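# Remove box lid and set it top-up on table

## Task

Lift the lid from the box and put it down on the table lying flat with its top side up, resting completely on the table surface and clear of the box, and release it. The box must stay standing upright. The lid must never be loose in the air more than a few centimetres over the table, though brief hops while still sitting on the box are acceptable. Nothing counts as done if it only stays in place because the robot is holding it at the end.

## Robot and tools

Robot: two xArm7 arms, left_arm and right_arm, each with seven revolute joints and a parallel two-finger gripper. In the scene frame the origin is on the table top midway between the arms, +z is up, +x reaches out over the table, and left_arm sits on the +y side (base near (+0.023, +0.367, 0) m), right_arm on the -y side (base near (-0.030, -0.380, 0) m). The names left and right do not match sides of a camera image.

execute_actions takes "actions", a list holding one action, one wait, or nothing, plus an optional "pictures" boolean. An empty list just reports the current state. A wait is {"steps": N} with N up to 300 control steps (1/30 s each), counted from the previous result, so your reply time eats into it; it sends no command. An action is {"rows": [...], "steps": N} with 1 to 15 rows and N up to 15 (default 15). Each row is used for one step and the final row repeats to fill the remaining steps. A refused call moves nothing.

Each row is a single list of 16 numbers, each in [-1, 1], covering both arms even if only one moves: left_arm's 7 joint values then its gripper opening, then right_arm's 7 joint values then its opening. Joint order: waist, shoulder, upper arm roll, elbow, forearm roll, wrist pitch, wrist roll. The joint values are offsets, not poses: scaled so 1.0 equals 2.036 rad, and measured from the joint angles printed in the most recent result that lists them (before any such result in the scene, and for later calls in the same reply, from the angles at the start of the action). Every row in an action is relative to that same reference, not to the previous row. Sending all zeros is not a pause: it pulls the arm back to the reference angles. The opening value is absolute: +1 fully open, -1 fully closed.

Joint ranges (rad), same order: waist -6.283 to 6.283, shoulder -2.059 to 2.094, upper arm roll -6.283 to 6.283, elbow -0.192 to 3.927, forearm roll -6.283 to 6.283, wrist pitch -1.693 to 3.142, wrist roll -6.283 to 6.283. A request more than 0.010 rad beyond an end is refused; the true end may differ by up to 0.010 rad, and requests beyond it get clipped, with a "joint sent to its limit" note (possibly about an earlier action). No note does not prove there is room left.

Motion limits: joint targets move at most 3.14 rad/s with about 0.16 s to reach speed, and an arm's joints are slowed together so they arrive together. Each step keeps every target within 0.623 rad of the measured angle, and if the targets would put the gripper more than 70 mm from where it is measured, they are scaled back. Large moves therefore take several actions. Between calls the arms keep heading for the last row sent until they all nearly stop or a step is HELD.

Results: a state line per arm gives the gripper point (end_effector_position, metres) and orientation (end_effector_quat_wxyz) plus linear and angular velocity, all in the scene frame; the printed position can be off, more so at long reach. That point lies between the closed finger pads, about 2 cm behind the fingertips; fingers point along gripper +z and open along gripper y, and tips advance about 10 mm along +z as they close. Joint positions and Joint velocities list each arm's seven joints (rad, rad/s) and the pad gap (m; 0.084 when fully open). grip_measured is the measured opening on the command scale. "joint command not followed" means a clearance check altered or blocked joint targets on some steps; HELD marks steps where your row was partly or wholly not sent. MOTOR HOT appears from 65 °C; at 80 °C an OVER-TEMPERATURE FAULT brakes that arm until it cools. A TORQUE FAULT (contact torque reaching a load limit: 47.5 N m waist and shoulder, 28.5 upper arm roll, elbow, forearm roll, 19 wrist pitch and wrist roll, held weight included) stops the arm, backs the joint off, holds 10 s and drops the rest of the call.

Gripping: to hold, keep commanding an opening well below grip_measured; the lower, the harder the squeeze (about 24 N per pad on parts up to about 6 cm). -1 gives full force on parts about 0.5 mm thick or more. Repeating the read grip_measured gives a lighter hold that may let wide parts slip. Closing fast can press too hard.

Cameras: cam_high, cam_low, cam_left_wrist, cam_right_wrist, each 896x504, returned in that order with every execute_actions result unless pictures is false. zoom_image takes "camera" and "region" [x0, y0, x1, y1] in that camera's pixels from the top-left, at most 504 by 504, and shows the latest image in more detail. read_manual (optional "section", only "licences") returns URDF licence text and moves nothing. finished_scene takes "scene" (the current number) and ends that scene irreversibly, reporting success; replying with no tool call ends everything.

Avoid: dropping or flinging the lid, lifting it high before setting it down, tipping the box, pushing anything off the table, arms colliding or pressing each other, and hard pushes or slams. Loose objects may occasionally get a brief nudge. Release the lid before finishing so it rests on its own. Quicker, smoother, lower-effort motion is better.

Each tool is called after "Call:" by a JSON object that holds its "api" and its "payload", one argument or row to a line.

## Session

Call:
{"api": "execute_actions", "payload": {
  "actions": []
}}

Scene clock: 0.00 s of 4100.00 s.
left_arm: end_effector_position=(+0.4207, +0.3616, +0.2466) grip_measured=+1.00 end_effector_quat_wxyz=(-0.001, +1.000, -0.008, -0.004) end_effector_velocity=(+0.000, +0.000, +0.001) end_effector_angular_velocity=(+0.000, -0.002, +0.002) | right_arm: end_effector_position=(+0.3413, -0.4079, +0.2053) grip_measured=+1.00 end_effector_quat_wxyz=(-0.065, +0.635, +0.769, +0.035) end_effector_velocity=(-0.000, +0.000, +0.000) end_effector_angular_velocity=(-0.000, -0.001, +0.001)
Joint positions: left_arm=[ 0.003 -0.246  0.002  0.915  0.002  1.17   0.002  0.084] | right_arm=[ 0.071 -0.264 -0.312  0.797  0.055  1.119 -1.901  0.084]
Joint velocities: left_arm=[-0.    -0.001  0.     0.001  0.    -0.    -0.002  0.   ] | right_arm=[ 0.    -0.001  0.    -0.    -0.     0.    -0.    -0.   ]

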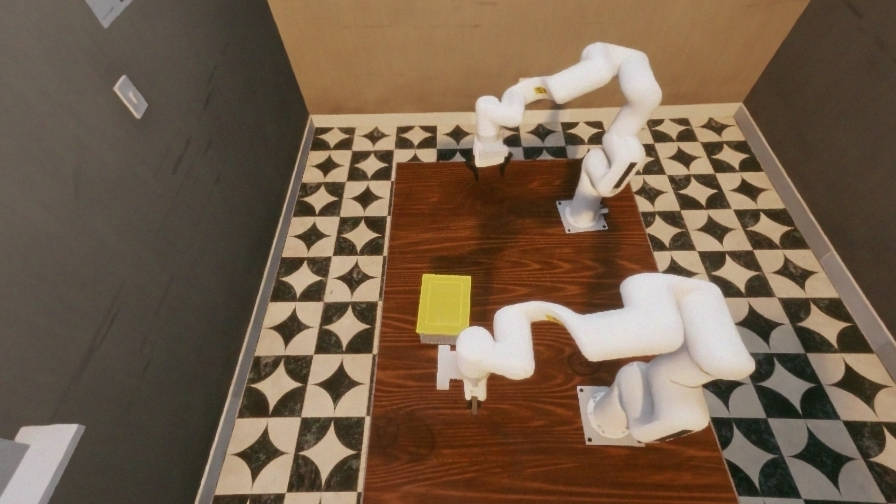

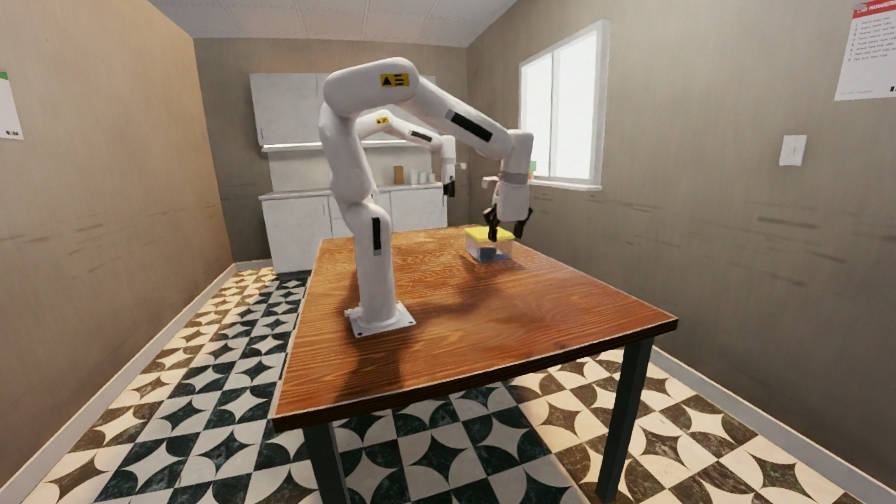

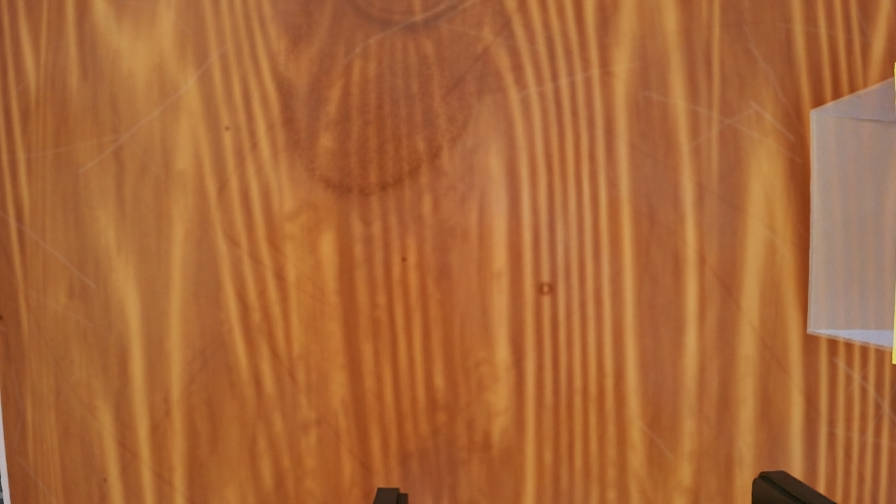

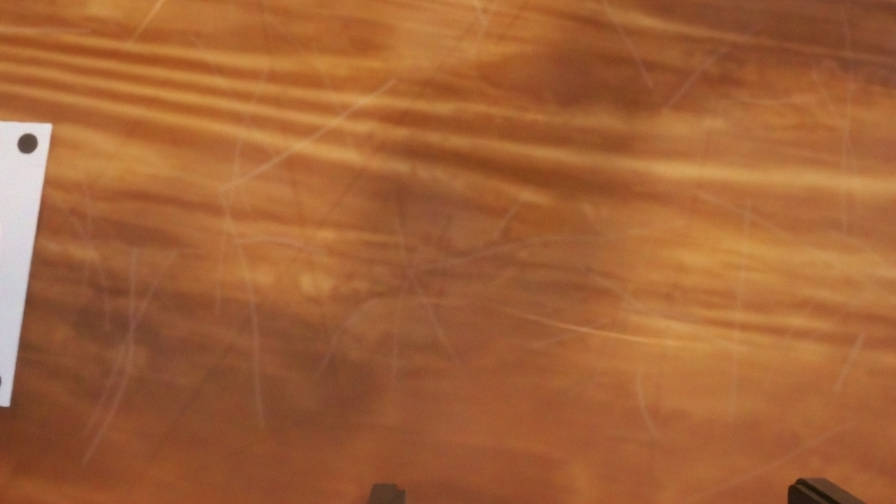

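Call:
{"api": "zoom_image", "payload": {
  "camera": "cam_high",
  "region": [380, 250, 520, 360]
}}

Call:
{"api": "zoom_image", "payload": {
  "camera": "cam_low",
  "region": [440, 200, 540, 280]
}}

Region (380, 250, 520, 360) of cam_high's 896x504 image, scaled by 3.600, with more detail than that image has; it fills the top 396 rows of this view, and the rest is white.

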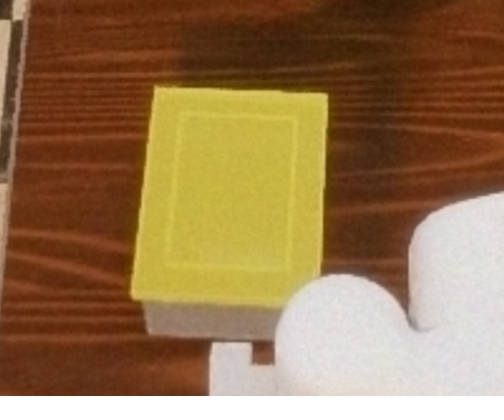

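Region (440, 200, 540, 280) of cam_low's 896x504 image, scaled by 5.040, with more detail than that image has; it fills the top 403 rows of this view, and the rest is white.

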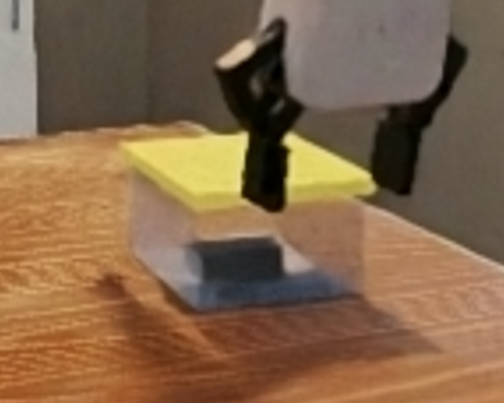

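Call:
{"api": "execute_actions", "payload": {
  "actions": [
    {"rows": [[-0.322,0.2,0,0.297,0,0.0928,-0.3306,1,0,0,0,0,0,0,0,1]], "steps": 15}
  ],
  "pictures": false
}}

Call:
{"api": "execute_actions", "payload": {
  "actions": [
    {"steps": 20}
  ]
}}

Scene clock: 45.00 s of 4100.00 s.
left_arm: end_effector_position=(+0.4613, +0.1769, +0.2847) grip_measured=+1.00 end_effector_quat_wxyz=(-0.002, +1.000, -0.004, -0.001) end_effector_velocity=(-0.012, -0.439, +0.063) end_effector_angular_velocity=(-0.003, -0.015, +0.029) | right_arm: end_effector_position=(+0.3413, -0.4079, +0.2053) grip_measured=+1.00 end_effector_quat_wxyz=(-0.065, +0.635, +0.769, +0.035) end_effector_velocity=(+0.000, +0.000, +0.000) end_effector_angular_velocity=(+0.000, -0.001, -0.000)
Joint positions: left_arm=[-0.392  0.     0.001  1.281  0.002  1.284 -0.402  0.084] | right_arm=[ 0.071 -0.264 -0.312  0.797  0.055  1.119 -1.901  0.084]
Joint velocities: left_arm=[-0.856  0.527  0.004  0.784 -0.     0.244 -0.881 -0.   ] | right_arm=[ 0.    -0.    -0.     0.001  0.    -0.     0.    -0.   ]
Steps of this call (steps 1 to 90: nothing new was sent; then 41.50 s passed at rest; steps 91 to 105: all 15 steps of this action). Readings (joint positions):
91: left_arm=[0.003 -0.246 0.002 0.915 0.002 1.171 0.001] | right_arm=[0.071 -0.264 -0.312 0.797 0.055 1.119 -1.901]
92: left_arm=[-0.003 -0.242 0.003 0.921 0.002 1.173 -0.006] | right_arm=[0.071 -0.264 -0.312 0.797 0.055 1.119 -1.901]
94: left_arm=[-0.056 -0.206 0.010 0.973 0.003 1.191 -0.062] | right_arm=[0.071 -0.264 -0.312 0.797 0.055 1.119 -1.901]
98: left_arm=[-0.186 -0.127 0.001 1.093 0.002 1.226 -0.190] | right_arm=[0.071 -0.264 -0.312 0.797 0.055 1.119 -1.901]
105: the state above

Scene clock: 45.67 s of 4100.00 s.
left_arm: end_effector_position=(+0.4357, +0.0419, +0.3001) grip_measured=+1.00 end_effector_quat_wxyz=(-0.001, +1.000, +0.002, +0.001) end_effector_velocity=(-0.009, -0.012, -0.001) end_effector_angular_velocity=(-0.003, +0.004, -0.026) | right_arm: end_effector_position=(+0.3413, -0.4079, +0.2053) grip_measured=+1.00 end_effector_quat_wxyz=(-0.065, +0.635, +0.769, +0.035) end_effector_velocity=(+0.000, +0.000, -0.000) end_effector_angular_velocity=(-0.000, -0.000, +0.001)
Joint positions: left_arm=[-0.651  0.16   0.003  1.519  0.002  1.359 -0.671  0.084] | right_arm=[ 0.071 -0.264 -0.312  0.797  0.055  1.119 -1.901  0.084]
Joint velocities: left_arm=[-0.011  0.002 -0.017  0.001 -0.003  0.    -0.002  0.   ] | right_arm=[ 0.  0.  0.  0. -0. -0. -0. -0.]
Steps of this call (steps 1 to 20: the robot went on to your last target). Readings (joint positions):
1: left_arm=[-0.420 0.018 0.001 1.307 0.002 1.293 -0.431] | right_arm=[0.071 -0.264 -0.312 0.797 0.055 1.119 -1.901]
2: left_arm=[-0.449 0.035 0.001 1.333 0.002 1.301 -0.460] | right_arm=[0.071 -0.264 -0.312 0.797 0.055 1.119 -1.901]
4: left_arm=[-0.505 0.070 0.001 1.385 0.002 1.317 -0.518] | right_arm=[0.071 -0.264 -0.312 0.797 0.055 1.119 -1.901]
8: left_arm=[-0.611 0.135 0.000 1.482 0.002 1.347 -0.628] | right_arm=[0.071 -0.264 -0.312 0.797 0.055 1.119 -1.901]
20: the state above

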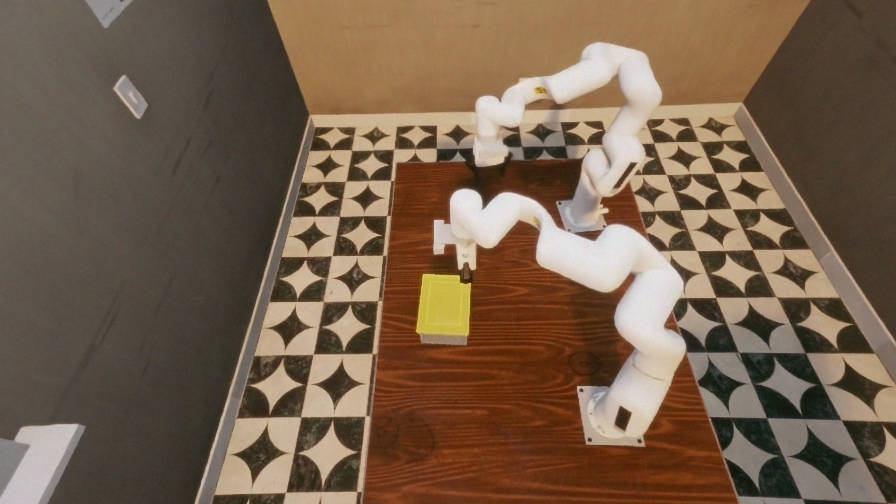

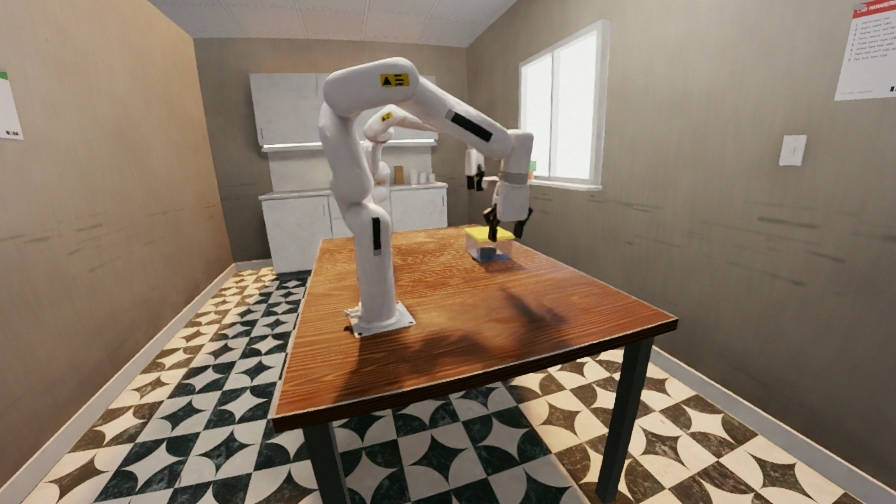

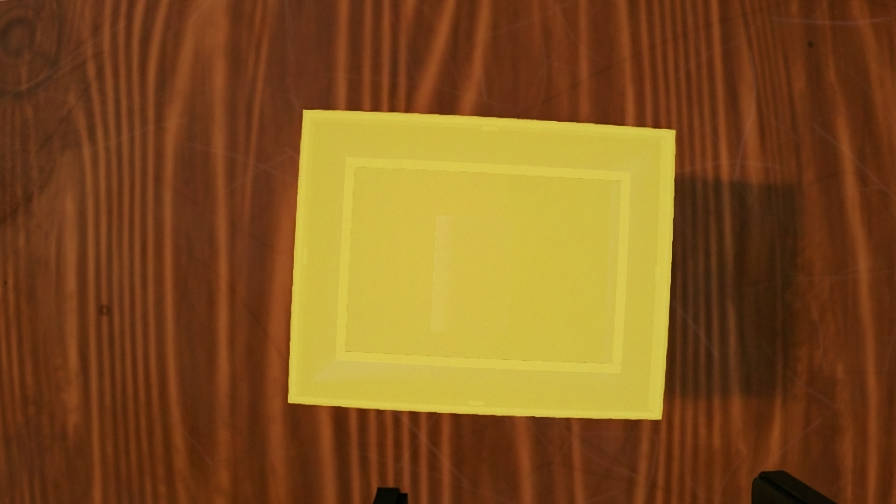

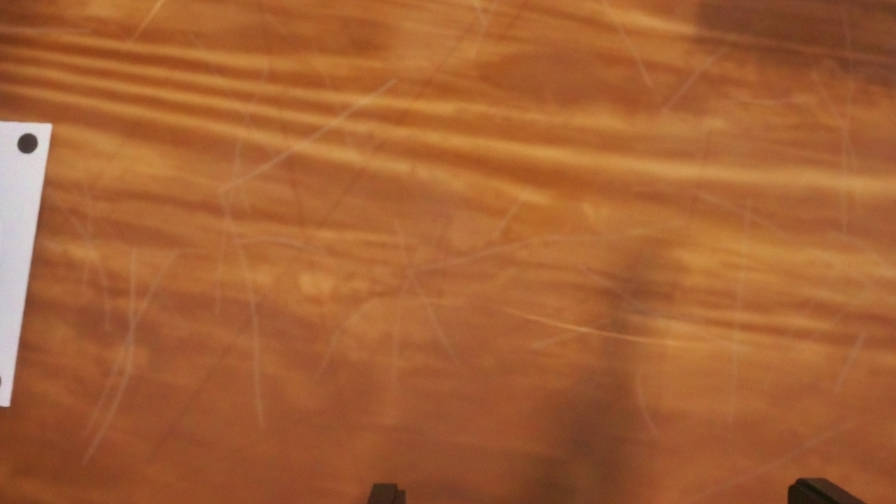

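Call:
{"api": "execute_actions", "payload": {
  "actions": [
    {"rows": [[-0.348,0.02,0,-0.27,0.2,-0.03,0.55,0.2,0,0,0,0,0,0,0,1]], "steps": 15}
  ],
  "pictures": false
}}

Call:
{"api": "execute_actions", "payload": {
  "actions": [
    {"steps": 15}
  ],
  "pictures": false
}}

Scene clock: 112.03 s of 4100.00 s.
left_arm: end_effector_position=(+0.2916, +0.0075, +0.1832) grip_measured=+0.19 end_effector_quat_wxyz=(-0.164, +0.894, -0.415, -0.051) end_effector_velocity=(-0.318, +0.003, -0.219) end_effector_angular_velocity=(+0.796, +0.406, -2.336) | right_arm: end_effector_position=(+0.3413, -0.4079, +0.2053) grip_measured=+1.00 end_effector_quat_wxyz=(-0.065, +0.635, +0.769, +0.035) end_effector_velocity=(+0.000, -0.000, -0.000) end_effector_angular_velocity=(-0.000, +0.001, -0.000)
Joint positions: left_arm=[-1.019  0.183  0.001  1.229  0.217  1.327 -0.25   0.052] | right_arm=[ 0.071 -0.264 -0.312  0.797  0.055  1.119 -1.901  0.084]
Joint velocities: left_arm=[-0.848  0.045  0.007 -0.641  0.477 -0.071  1.32  -0.   ] | right_arm=[-0.     0.001 -0.     0.001 -0.    -0.    -0.     0.   ]
Steps of this call (steps 1 to 15: the robot went on to your last target; steps 16 to 90: nothing new was sent; then 62.87 s passed at rest; steps 91 to 105: all 15 steps of this action). Readings (joint positions):
91: left_arm=[-0.653 0.161 0.002 1.520 0.002 1.359 -0.671] | right_arm=[0.071 -0.264 -0.312 0.797 0.055 1.119 -1.901]
92: left_arm=[-0.658 0.160 0.004 1.515 0.007 1.358 -0.663] | right_arm=[0.071 -0.264 -0.312 0.797 0.055 1.119 -1.901]
94: left_arm=[-0.705 0.160 0.012 1.475 0.041 1.352 -0.612] | right_arm=[0.071 -0.264 -0.312 0.797 0.055 1.119 -1.901]
98: left_arm=[-0.821 0.172 0.001 1.378 0.106 1.344 -0.501] | right_arm=[0.071 -0.264 -0.312 0.797 0.055 1.119 -1.901]
105: the state above

Scene clock: 112.53 s of 4100.00 s.
left_arm: end_effector_position=(+0.1778, +0.0349, +0.1087) grip_measured=+0.19 end_effector_quat_wxyz=(+0.271, -0.499, +0.809, +0.151) end_effector_velocity=(+0.031, +0.000, +0.012) end_effector_angular_velocity=(+0.003, +0.016, -0.051) | right_arm: end_effector_position=(+0.3413, -0.4079, +0.2053) grip_measured=+1.00 end_effector_quat_wxyz=(-0.065, +0.635, +0.769, +0.035) end_effector_velocity=(+0.000, -0.000, -0.000) end_effector_angular_velocity=(-0.000, -0.000, +0.000)
Joint positions: left_arm=[-1.358  0.201  0.001  0.971  0.407  1.299  0.442  0.052] | right_arm=[ 0.071 -0.264 -0.312  0.797  0.055  1.119 -1.901  0.084]
Joint velocities: left_arm=[-0.007 -0.018  0.07   0.011  0.032 -0.007  0.109  0.   ] | right_arm=[-0.     0.001  0.     0.    -0.    -0.    -0.    -0.   ]
Steps of this call (steps 1 to 15: the robot went on to your last target). Readings (joint positions):
1: left_arm=[-1.047 0.184 0.001 1.208 0.233 1.325 -0.204] | right_arm=[0.071 -0.264 -0.312 0.797 0.055 1.119 -1.901]
2: left_arm=[-1.075 0.186 0.001 1.186 0.249 1.322 -0.154] | right_arm=[0.071 -0.264 -0.312 0.797 0.055 1.119 -1.901]
4: left_arm=[-1.131 0.189 0.001 1.143 0.280 1.318 -0.044] | right_arm=[0.071 -0.264 -0.312 0.797 0.055 1.119 -1.901]
8: left_arm=[-1.247 0.195 0.002 1.055 0.346 1.308 0.206] | right_arm=[0.071 -0.264 -0.312 0.797 0.055 1.119 -1.901]
15: the state above

Call:
{"api": "execute_actions", "payload": {
  "actions": [
    {"rows": [[-0.0007,0.1344,0,-0.195,0.687,0.122,0.6017,0.2,0,0,0,0,0,0,0,1]], "steps": 15}
  ],
  "pictures": false
}}

Call:
{"api": "execute_actions", "payload": {
  "actions": [
    {"steps": 20}
  ]
}}

Scene clock: 117.53 s of 4100.00 s.
left_arm: end_effector_position=(+0.2872, +0.1691, +0.0824) grip_measured=+0.19 end_effector_quat_wxyz=(+0.457, +0.129, +0.756, +0.450) end_effector_velocity=(+0.377, -0.077, +0.071) end_effector_angular_velocity=(+4.078, +0.845, -3.269) | right_arm: end_effector_position=(+0.3413, -0.4079, +0.2053) grip_measured=+1.00 end_effector_quat_wxyz=(-0.065, +0.635, +0.769, +0.035) end_effector_velocity=(+0.001, -0.000, +0.001) end_effector_angular_velocity=(-0.000, -0.002, +0.000)
Joint positions: left_arm=[-1.359  0.416  0.002  0.659  1.129  1.493  1.169  0.052] | right_arm=[ 0.071 -0.264 -0.312  0.797  0.055  1.119 -1.901  0.084]
Joint velocities: left_arm=[ 0.008  0.535  0.014 -0.782  2.956  0.462  2.937  0.   ] | right_arm=[-0.     0.     0.     0.001 -0.    -0.001 -0.     0.   ]
Steps of this call (steps 1 to 15: the robot went on to your last target; steps 16 to 90: nothing new was sent; then 1.50 s passed at rest; steps 91 to 105: all 15 steps of this action). Readings (joint positions):
91: left_arm=[-1.360 0.201 0.003 0.969 0.410 1.298 0.449] | right_arm=[0.071 -0.264 -0.312 0.797 0.055 1.119 -1.901]
92: left_arm=[-1.360 0.203 0.002 0.967 0.417 1.301 0.457] | right_arm=[0.071 -0.264 -0.312 0.797 0.055 1.119 -1.901]
94: left_arm=[-1.360 0.224 0.001 0.937 0.475 1.323 0.515] | right_arm=[0.071 -0.264 -0.312 0.797 0.055 1.119 -1.901]
98: left_arm=[-1.359 0.292 0.002 0.838 0.631 1.380 0.671] | right_arm=[0.071 -0.264 -0.312 0.797 0.055 1.119 -1.901]
105: the state above

Scene clock: 118.20 s of 4100.00 s.
left_arm: end_effector_position=(+0.3297, +0.0627, +0.0949) grip_measured=+0.19 end_effector_quat_wxyz=(+0.510, +0.510, +0.490, +0.489) end_effector_velocity=(-0.000, -0.001, -0.001) end_effector_angular_velocity=(+0.005, +0.000, -0.005) | right_arm: end_effector_position=(+0.3413, -0.4079, +0.2053) grip_measured=+1.00 end_effector_quat_wxyz=(-0.065, +0.635, +0.769, +0.035) end_effector_velocity=(-0.000, +0.000, -0.000) end_effector_angular_velocity=(+0.000, +0.001, -0.000)
Joint positions: left_arm=[-1.359  0.475  0.001  0.574  1.805  1.547  1.667  0.052] | right_arm=[ 0.071 -0.264 -0.312  0.797  0.055  1.119 -1.901  0.084]
Joint velocities: left_arm=[-0.     0.003 -0.     0.001  0.005 -0.     0.002 -0.   ] | right_arm=[-0.    -0.     0.    -0.001 -0.    -0.     0.     0.   ]
Steps of this call (steps 1 to 20: the robot went on to your last target). Readings (joint positions):
1: left_arm=[-1.359 0.432 0.003 0.635 1.228 1.507 1.267] | right_arm=[0.071 -0.264 -0.312 0.797 0.055 1.119 -1.901]
2: left_arm=[-1.359 0.445 0.003 0.616 1.326 1.518 1.358] | right_arm=[0.071 -0.264 -0.312 0.797 0.055 1.119 -1.901]
4: left_arm=[-1.359 0.461 0.002 0.593 1.507 1.533 1.500] | right_arm=[0.071 -0.264 -0.312 0.797 0.055 1.119 -1.901]
8: left_arm=[-1.360 0.471 0.000 0.580 1.754 1.545 1.639] | right_arm=[0.071 -0.264 -0.312 0.797 0.055 1.119 -1.901]
20: the state above

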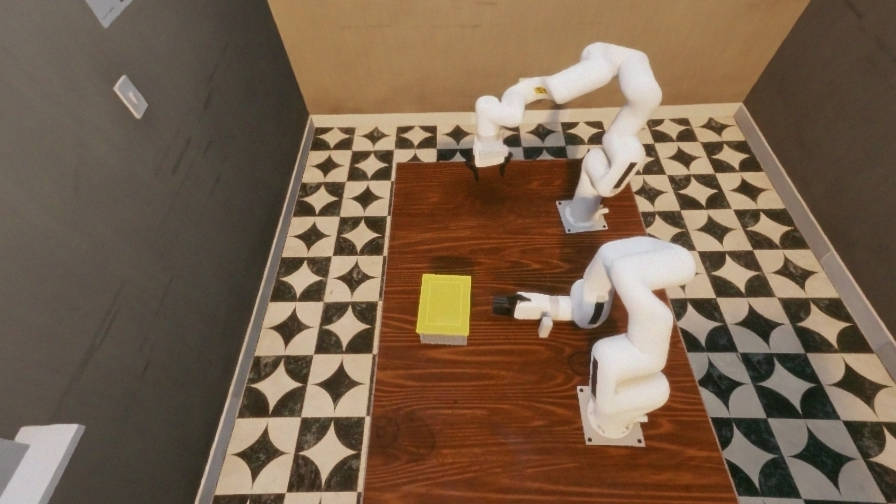

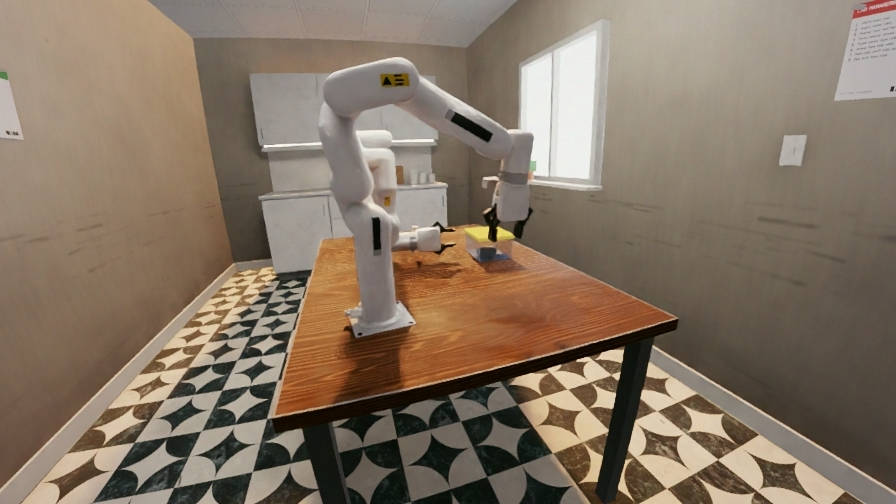

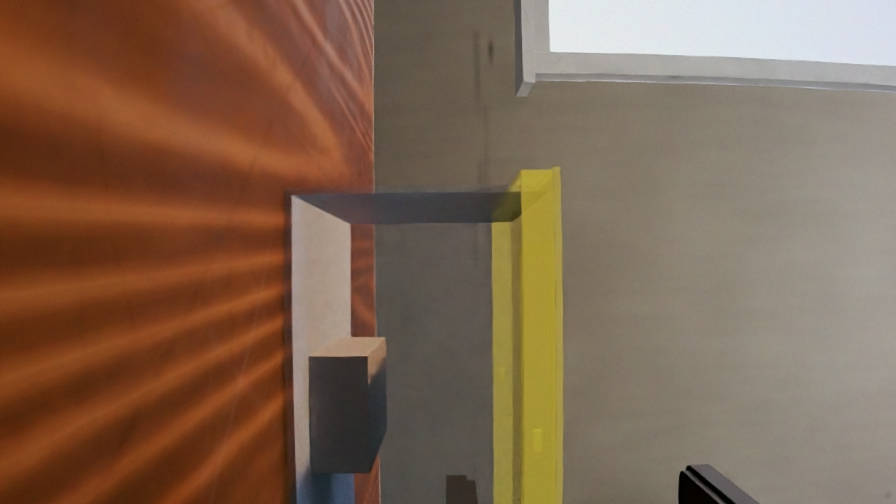

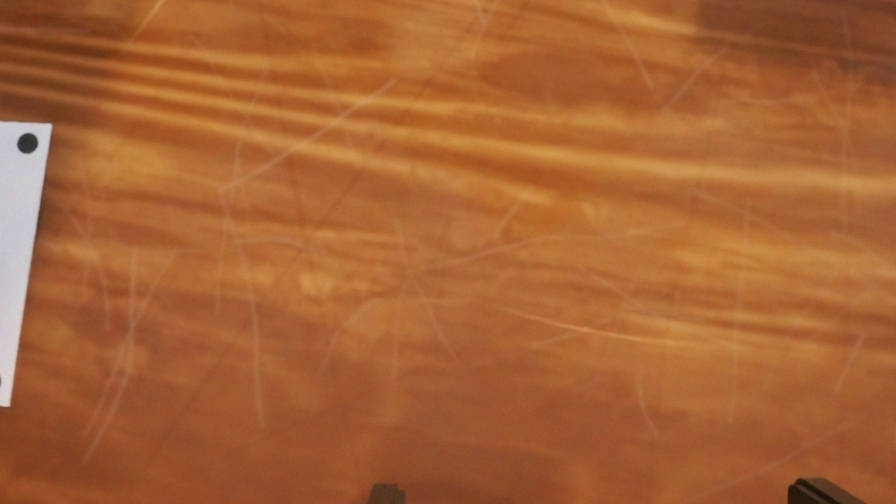

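Call:
{"api": "zoom_image", "payload": {
  "camera": "cam_left_wrist",
  "region": [440, 140, 620, 280]
}}

Call:
{"api": "zoom_image", "payload": {
  "camera": "cam_left_wrist",
  "region": [430, 350, 610, 504]
}}

Region (440, 140, 620, 280) of cam_left_wrist's 896x504 image, scaled by 2.800, with more detail than that image has.

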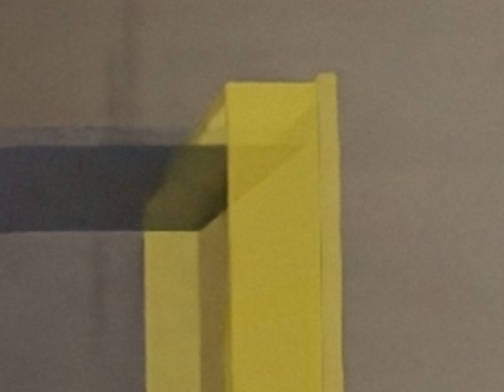

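Region (430, 350, 610, 504) of cam_left_wrist's 896x504 image, scaled by 2.800, with more detail than that image has; it fills the top 431 rows of this view, and the rest is white.

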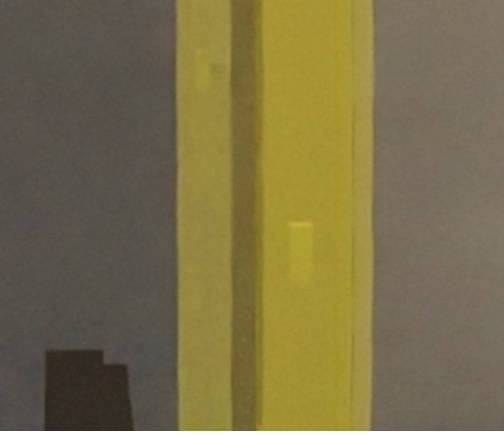

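Call:
{"api": "execute_actions", "payload": {
  "actions": [
    {"rows": [[0.0108,0.0009,0,0.0034,0.0107,-0.0021,0.0019,-0.3,0,0,0,0,0,0,0,1],[0.0216,0.0017,0,0.0068,0.0214,-0.0042,0.0038,-0.3,0,0,0,0,0,0,0,1],[0.0324,0.0026,0,0.0101,0.0321,-0.0062,0.0057,-0.3,0,0,0,0,0,0,0,1],[0.0432,0.0034,0,0.0135,0.0428,-0.0083,0.0076,-0.3,0,0,0,0,0,0,0,1],[0.054,0.0043,0,0.0169,0.0536,-0.0104,0.0096,-0.3,0,0,0,0,0,0,0,1],[0.0648,0.0052,0,0.0203,0.0643,-0.0125,0.0115,-0.3,0,0,0,0,0,0,0,1],[0.0756,0.006,0,0.0237,0.075,-0.0146,0.0134,-0.3,0,0,0,0,0,0,0,1],[0.0864,0.0069,0,0.027,0.0857,-0.0166,0.0153,-0.3,0,0,0,0,0,0,0,1],[0.0918,0.0073,0,0.0287,0.091,-0.0177,0.0162,-0.3,0,0,0,0,0,0,0,1],[0.0972,0.0077,0,0.0304,0.0964,-0.0187,0.0172,-0.3,0,0,0,0,0,0,0,1],[0.1026,0.0082,0,0.0321,0.1017,-0.0198,0.0181,-0.3,0,0,0,0,0,0,0,1],[0.108,0.0086,0,0.0338,0.1071,-0.0208,0.0191,-0.3,0,0,0,0,0,0,0,1]], "steps": 15}
  ],
  "pictures": false
}}

Call:
{"api": "execute_actions", "payload": {
  "actions": [
    {"steps": 10}
  ]
}}

Scene clock: 157.77 s of 4100.00 s.
left_arm: end_effector_position=(+0.3968, +0.0601, +0.0984) grip_measured=-0.32 end_effector_quat_wxyz=(+0.510, +0.509, +0.490, +0.490) end_effector_velocity=(+0.057, +0.006, +0.004) end_effector_angular_velocity=(+0.010, -0.006, -0.000) | right_arm: end_effector_position=(+0.3413, -0.4079, +0.2053) grip_measured=+1.00 end_effector_quat_wxyz=(-0.065, +0.635, +0.769, +0.035) end_effector_velocity=(-0.000, +0.000, +0.000) end_effector_angular_velocity=(+0.000, +0.000, +0.000)
Joint positions: left_arm=[-1.149  0.491  0.003  0.64   2.013  1.507  1.704  0.03 ] | right_arm=[ 0.071 -0.264 -0.312  0.797  0.055  1.119 -1.901  0.084]
Joint velocities: left_arm=[ 0.174  0.015  0.     0.052  0.172 -0.033  0.032 -0.   ] | right_arm=[ 0. -0. -0. -0.  0.  0. -0.  0.]
Steps of this call (steps 1 to 15: the robot went on to your last target; steps 16 to 90: nothing new was sent; then 36.07 s passed at rest; steps 91 to 105: all 15 steps of this action). Readings (joint positions):
91: left_arm=[-1.359 0.475 0.001 0.574 1.806 1.547 1.667] | right_arm=[0.071 -0.264 -0.312 0.797 0.055 1.119 -1.901]
92: left_arm=[-1.356 0.475 0.000 0.575 1.810 1.546 1.668] | right_arm=[0.071 -0.264 -0.312 0.797 0.055 1.119 -1.901]
94: left_arm=[-1.335 0.477 -0.001 0.581 1.831 1.542 1.672] | right_arm=[0.071 -0.264 -0.312 0.797 0.055 1.119 -1.901]
98: left_arm=[-1.259 0.483 0.002 0.606 1.905 1.528 1.685] | right_arm=[0.071 -0.264 -0.312 0.797 0.055 1.119 -1.901]
105: the state above

Scene clock: 158.10 s of 4100.00 s.
left_arm: end_effector_position=(+0.3988, +0.0591, +0.0982) grip_measured=-0.32 end_effector_quat_wxyz=(+0.511, +0.511, +0.489, +0.489) end_effector_velocity=(+0.002, +0.002, +0.000) end_effector_angular_velocity=(-0.001, -0.000, +0.005) | right_arm: end_effector_position=(+0.3413, -0.4079, +0.2053) grip_measured=+1.00 end_effector_quat_wxyz=(-0.065, +0.635, +0.769, +0.035) end_effector_velocity=(+0.000, -0.000, +0.001) end_effector_angular_velocity=(-0.000, -0.001, -0.000)
Joint positions: left_arm=[-1.14   0.492  0.001  0.642  2.023  1.505  1.706  0.03 ] | right_arm=[ 0.071 -0.264 -0.312  0.797  0.055  1.119 -1.901  0.084]
Joint velocities: left_arm=[ 0.003  0.     0.004  0.001  0.001 -0.002 -0.     0.   ] | right_arm=[-0.    -0.    -0.     0.001 -0.     0.    -0.     0.   ]
Steps of this call (steps 1 to 10: the robot went on to your last target). Readings (joint positions):
1: left_arm=[-1.144 0.492 0.003 0.641 2.017 1.506 1.705] | right_arm=[0.071 -0.264 -0.312 0.797 0.055 1.119 -1.901]
2: left_arm=[-1.142 0.492 0.002 0.642 2.020 1.506 1.705] | right_arm=[0.071 -0.264 -0.312 0.797 0.055 1.119 -1.901]
4: left_arm=[-1.141 0.492 0.001 0.642 2.022 1.505 1.706] | right_arm=[0.071 -0.264 -0.312 0.797 0.055 1.119 -1.901]
8: left_arm=[-1.140 0.492 0.001 0.642 2.023 1.505 1.706] | right_arm=[0.071 -0.264 -0.312 0.797 0.055 1.119 -1.901]
10: the state above

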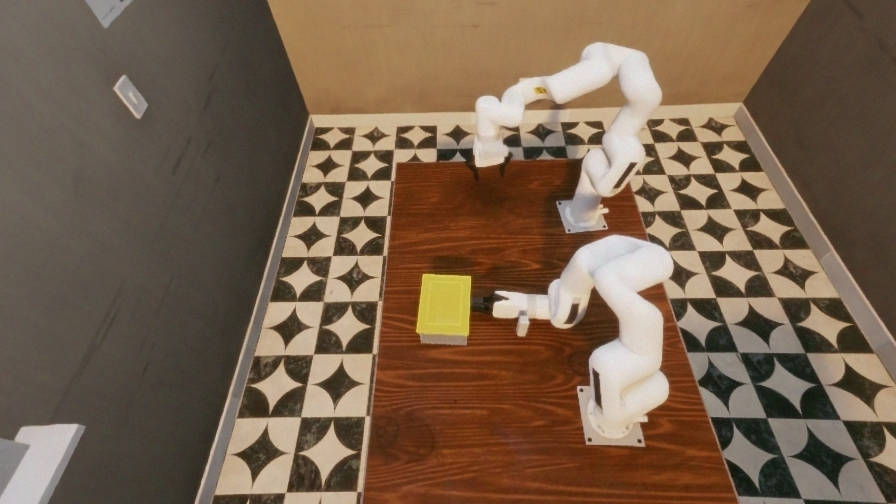

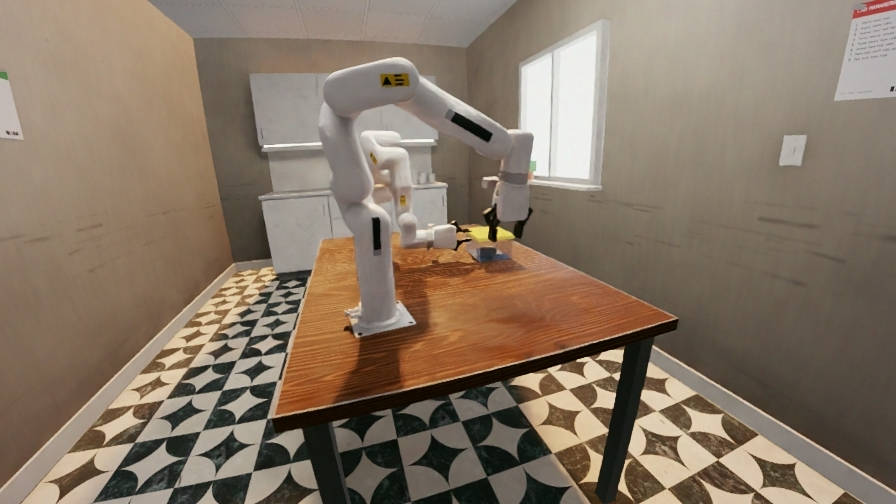

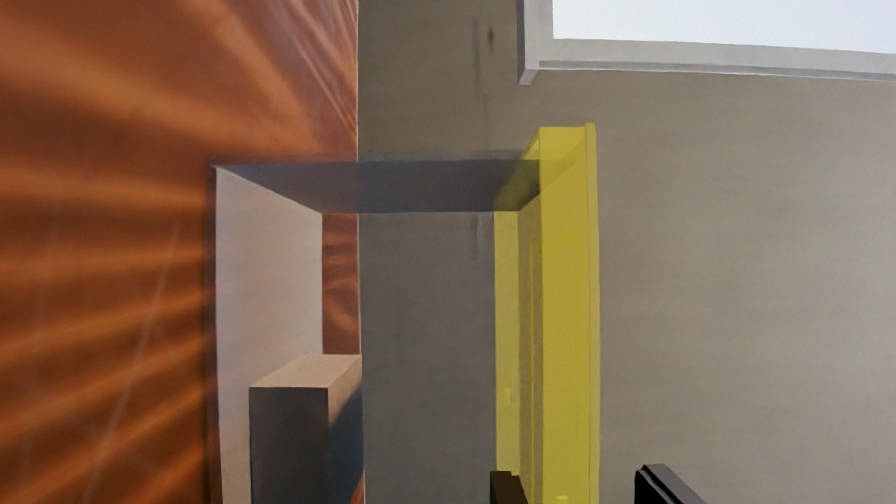

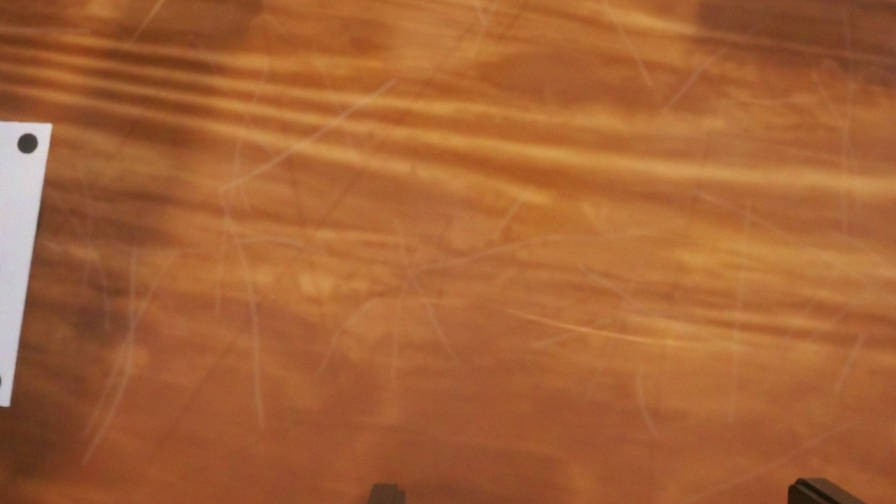

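Call:
{"api": "execute_actions", "payload": {
  "actions": [
    {"rows": [[0.0035,0.0014,0,0.002,0.0035,-0.0008,0.0003,-0.3,0,0,0,0,0,0,0,1],[0.0035,0.0014,0,0.002,0.0035,-0.0008,0.0003,-0.3,0,0,0,0,0,0,0,1],[0.007,0.0028,0,0.004,0.0069,-0.0015,0.0005,-0.3,0,0,0,0,0,0,0,1],[0.007,0.0028,0,0.004,0.0069,-0.0015,0.0005,-0.3,0,0,0,0,0,0,0,1],[0.0105,0.0042,0,0.006,0.0104,-0.0023,0.0008,-0.3,0,0,0,0,0,0,0,1],[0.0105,0.0042,0,0.006,0.0104,-0.0023,0.0008,-0.3,0,0,0,0,0,0,0,1],[0.014,0.0056,0,0.0081,0.0138,-0.003,0.001,-0.3,0,0,0,0,0,0,0,1]], "steps": 15}
  ]
}}

Call:
{"api": "zoom_image", "payload": {
  "camera": "cam_high",
  "region": [410, 260, 530, 350]
}}

Scene clock: 173.17 s of 4100.00 s.
left_arm: end_effector_position=(+0.4084, +0.0585, +0.0966) grip_measured=-0.32 end_effector_quat_wxyz=(+0.511, +0.511, +0.489, +0.489) end_effector_velocity=(+0.000, -0.002, +0.000) end_effector_angular_velocity=(-0.002, +0.000, -0.003) | right_arm: end_effector_position=(+0.3413, -0.4079, +0.2053) grip_measured=+1.00 end_effector_quat_wxyz=(-0.065, +0.635, +0.769, +0.035) end_effector_velocity=(-0.000, -0.000, -0.001) end_effector_angular_velocity=(-0.000, +0.001, +0.000)
Joint positions: left_arm=[-1.112  0.503  0.     0.659  2.051  1.499  1.708  0.03 ] | right_arm=[ 0.071 -0.264 -0.312  0.797  0.055  1.119 -1.901  0.084]
Joint velocities: left_arm=[ 0.002 -0.001 -0.002  0.002  0.003 -0.001  0.     0.   ] | right_arm=[ 0.     0.001 -0.    -0.001 -0.    -0.     0.     0.   ]
Steps of this call (steps 1 to 30: the robot went on to your last target; steps 31 to 90: nothing new was sent; then 11.57 s passed at rest; steps 91 to 105: all 15 steps of this action). Readings (joint positions):
91: left_arm=[-1.139 0.492 0.001 0.643 2.023 1.505 1.706] | right_arm=[0.071 -0.264 -0.312 0.797 0.055 1.119 -1.901]
92: left_arm=[-1.138 0.493 0.001 0.643 2.025 1.504 1.706] | right_arm=[0.071 -0.264 -0.312 0.797 0.055 1.119 -1.901]
94: left_arm=[-1.134 0.494 0.001 0.646 2.029 1.503 1.706] | right_arm=[0.071 -0.264 -0.312 0.797 0.055 1.119 -1.901]
98: left_arm=[-1.121 0.500 0.001 0.654 2.042 1.500 1.707] | right_arm=[0.071 -0.264 -0.312 0.797 0.055 1.119 -1.901]
105: the state above

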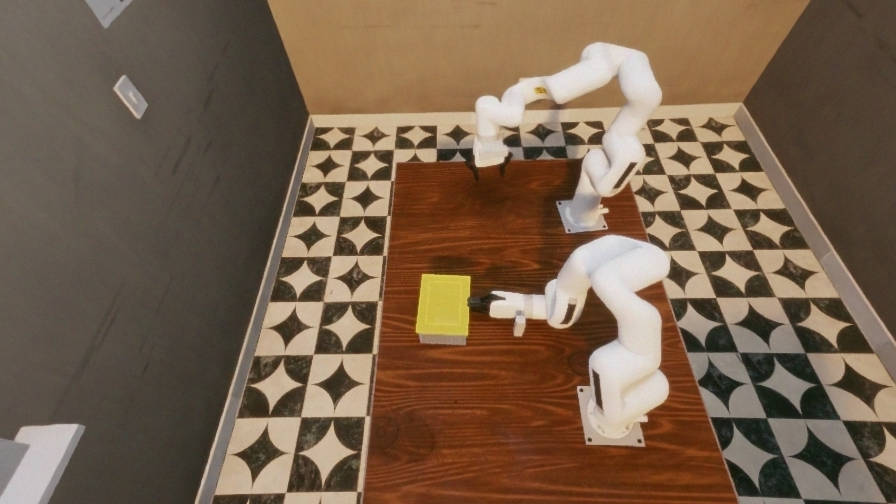

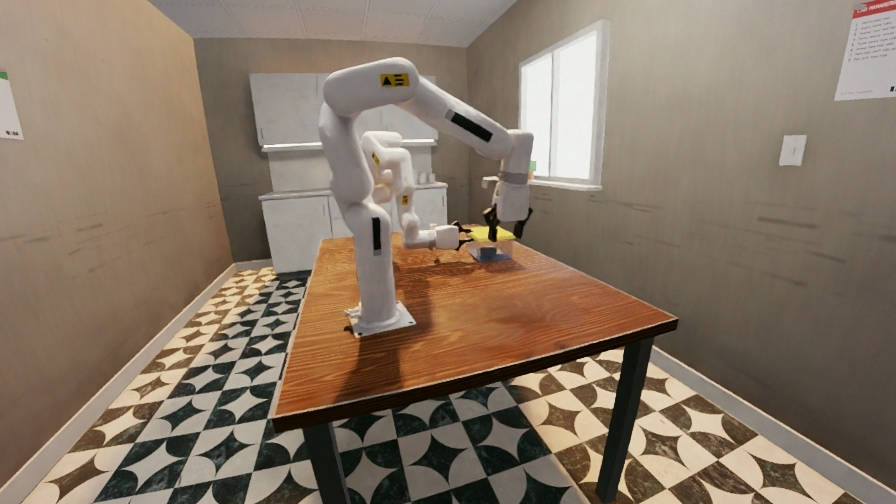

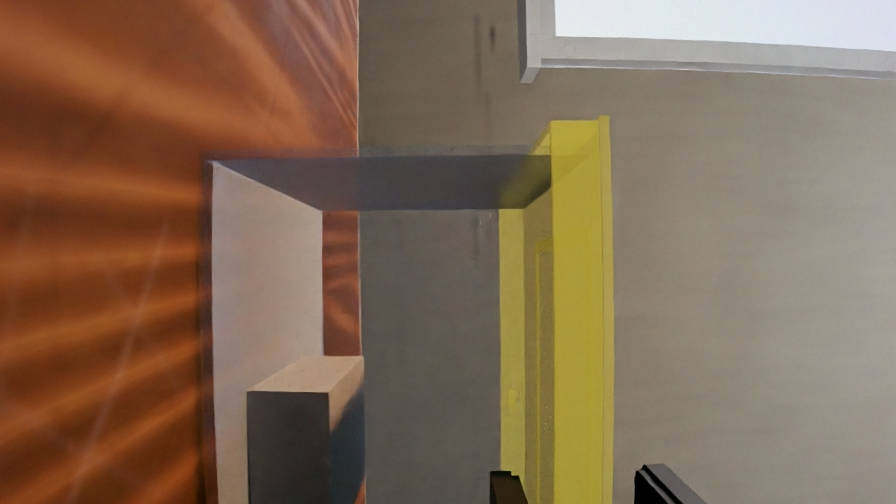

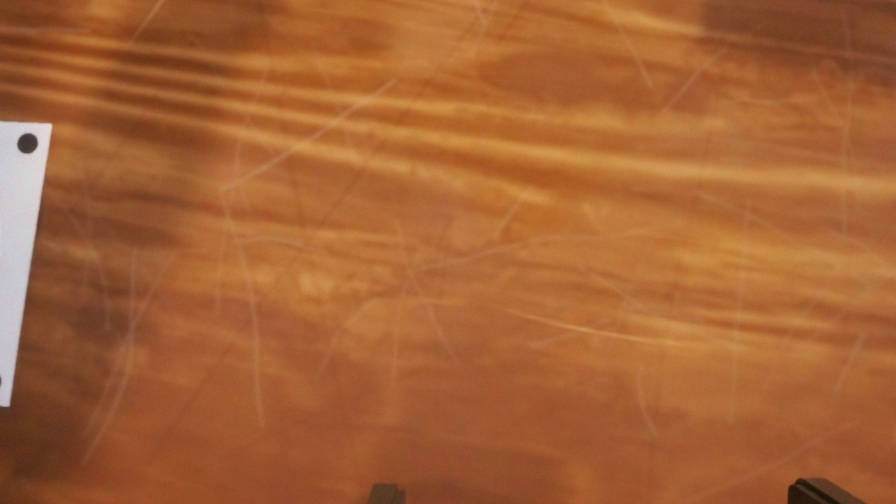

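Region (410, 260, 530, 350) of cam_high's 896x504 image, scaled by 4.200, with more detail than that image has; it fills the top 378 rows of this view, and the rest is white.

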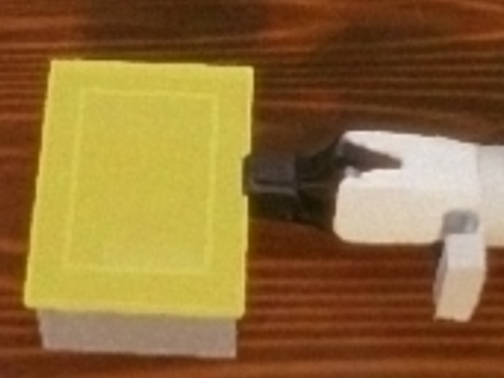

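Call:
{"api": "execute_actions", "payload": {
  "actions": [
    {"rows": [[0,0,0,0,0,0,0,-0.4,0,0,0,0,0,0,0,1],[0,0,0,0,0,0,0,-0.45,0,0,0,0,0,0,0,1],[0,0,0,0,0,0,0,-0.5,0,0,0,0,0,0,0,1],[0,0,0,0,0,0,0,-0.55,0,0,0,0,0,0,0,1],[0,0,0,0,0,0,0,-0.6,0,0,0,0,0,0,0,1],[0,0,0,0,0,0,0,-0.65,0,0,0,0,0,0,0,1],[0,0,0,0,0,0,0,-0.7,0,0,0,0,0,0,0,1],[0,0,0,0,0,0,0,-0.75,0,0,0,0,0,0,0,1],[0,0,0,0,0,0,0,-0.8,0,0,0,0,0,0,0,1],[0,0,0,0,0,0,0,-0.9,0,0,0,0,0,0,0,1],[0,0,0,0,0,0,0,-1,0,0,0,0,0,0,0,1]], "steps": 15}
  ]
}}

Scene clock: 180.37 s of 4100.00 s.
left_arm: end_effector_position=(+0.4086, +0.0583, +0.0973) grip_measured=-0.68 end_effector_quat_wxyz=(+0.512, +0.510, +0.489, +0.489) end_effector_velocity=(-0.000, +0.000, -0.001) end_effector_angular_velocity=(+0.002, +0.001, -0.000) | right_arm: end_effector_position=(+0.3413, -0.4079, +0.2053) grip_measured=+1.00 end_effector_quat_wxyz=(-0.065, +0.635, +0.769, +0.035) end_effector_velocity=(-0.000, +0.000, -0.001) end_effector_angular_velocity=(-0.000, +0.002, +0.000)
Joint positions: left_arm=[-1.112  0.503  0.001  0.659  2.051  1.499  1.708  0.014] | right_arm=[ 0.071 -0.264 -0.312  0.797  0.055  1.119 -1.901  0.084]
Joint velocities: left_arm=[ 0.     0.002 -0.     0.     0.001 -0.    -0.     0.   ] | right_arm=[ 0.     0.001  0.    -0.001 -0.    -0.     0.     0.   ]
Steps of this call (steps 1 to 15: the robot went on to your last target; steps 16 to 90: nothing new was sent; then 3.70 s passed at rest; steps 91 to 105: all 15 steps of this action). Readings (joint positions):
91: left_arm=[-1.112 0.503 0.001 0.659 2.051 1.499 1.708] | right_arm=[0.071 -0.264 -0.312 0.797 0.055 1.119 -1.901]
92: left_arm=[-1.112 0.503 0.001 0.659 2.051 1.498 1.708] | right_arm=[0.071 -0.264 -0.312 0.797 0.055 1.119 -1.901]
94: left_arm=[-1.112 0.503 0.001 0.659 2.051 1.499 1.708] | right_arm=[0.071 -0.264 -0.312 0.797 0.055 1.119 -1.901]
98: left_arm=[-1.112 0.503 0.000 0.659 2.051 1.500 1.708] | right_arm=[0.071 -0.264 -0.312 0.797 0.055 1.119 -1.901]
105: the state above

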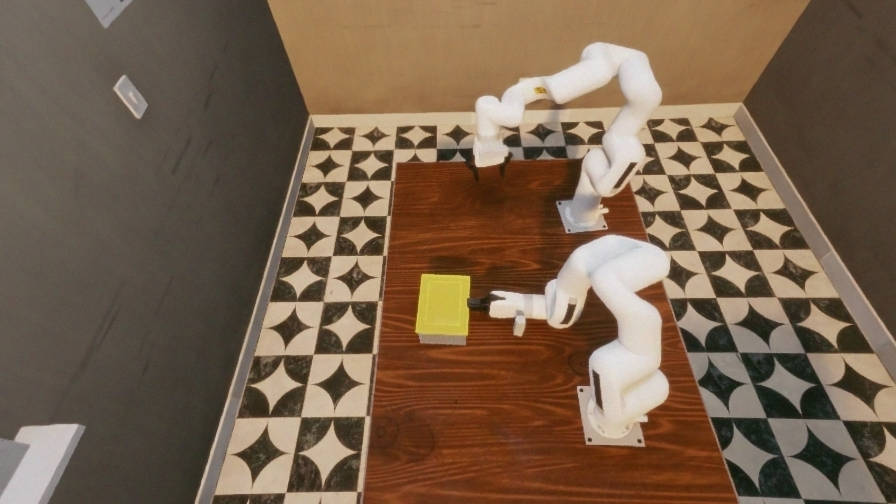

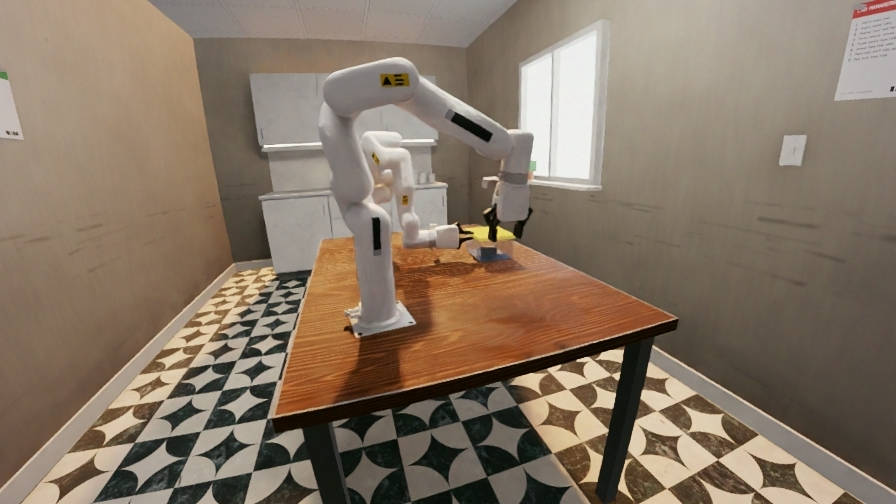

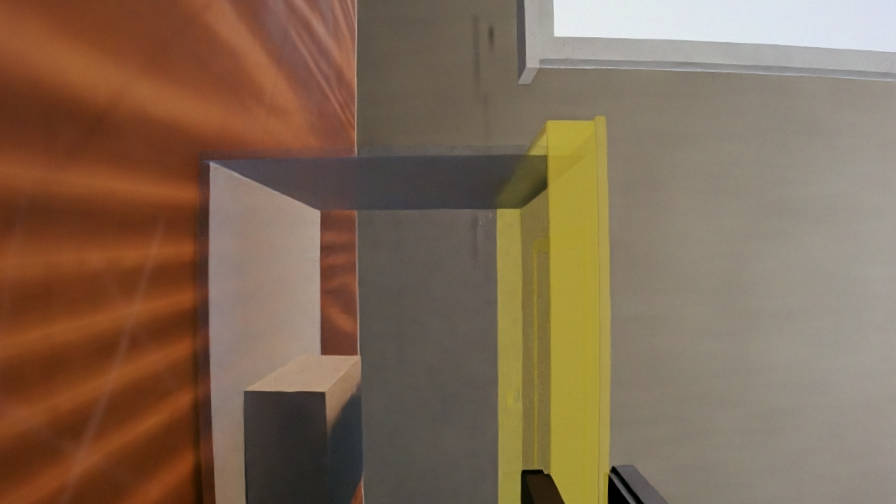

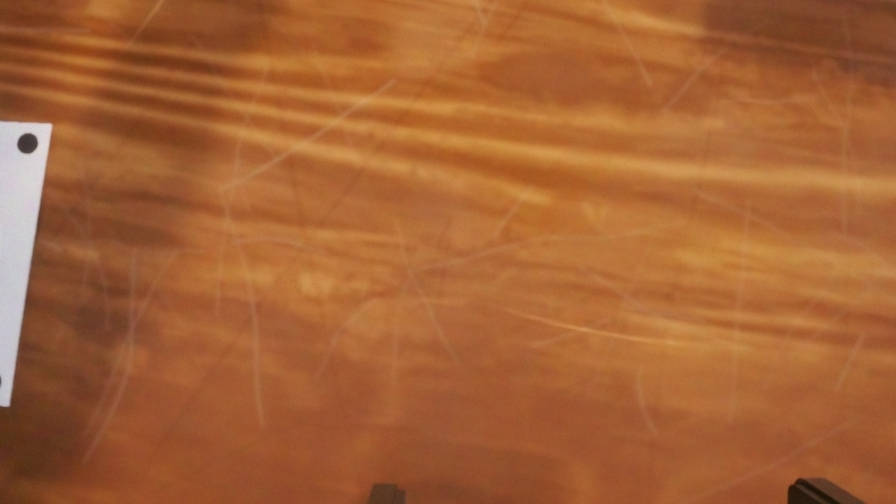

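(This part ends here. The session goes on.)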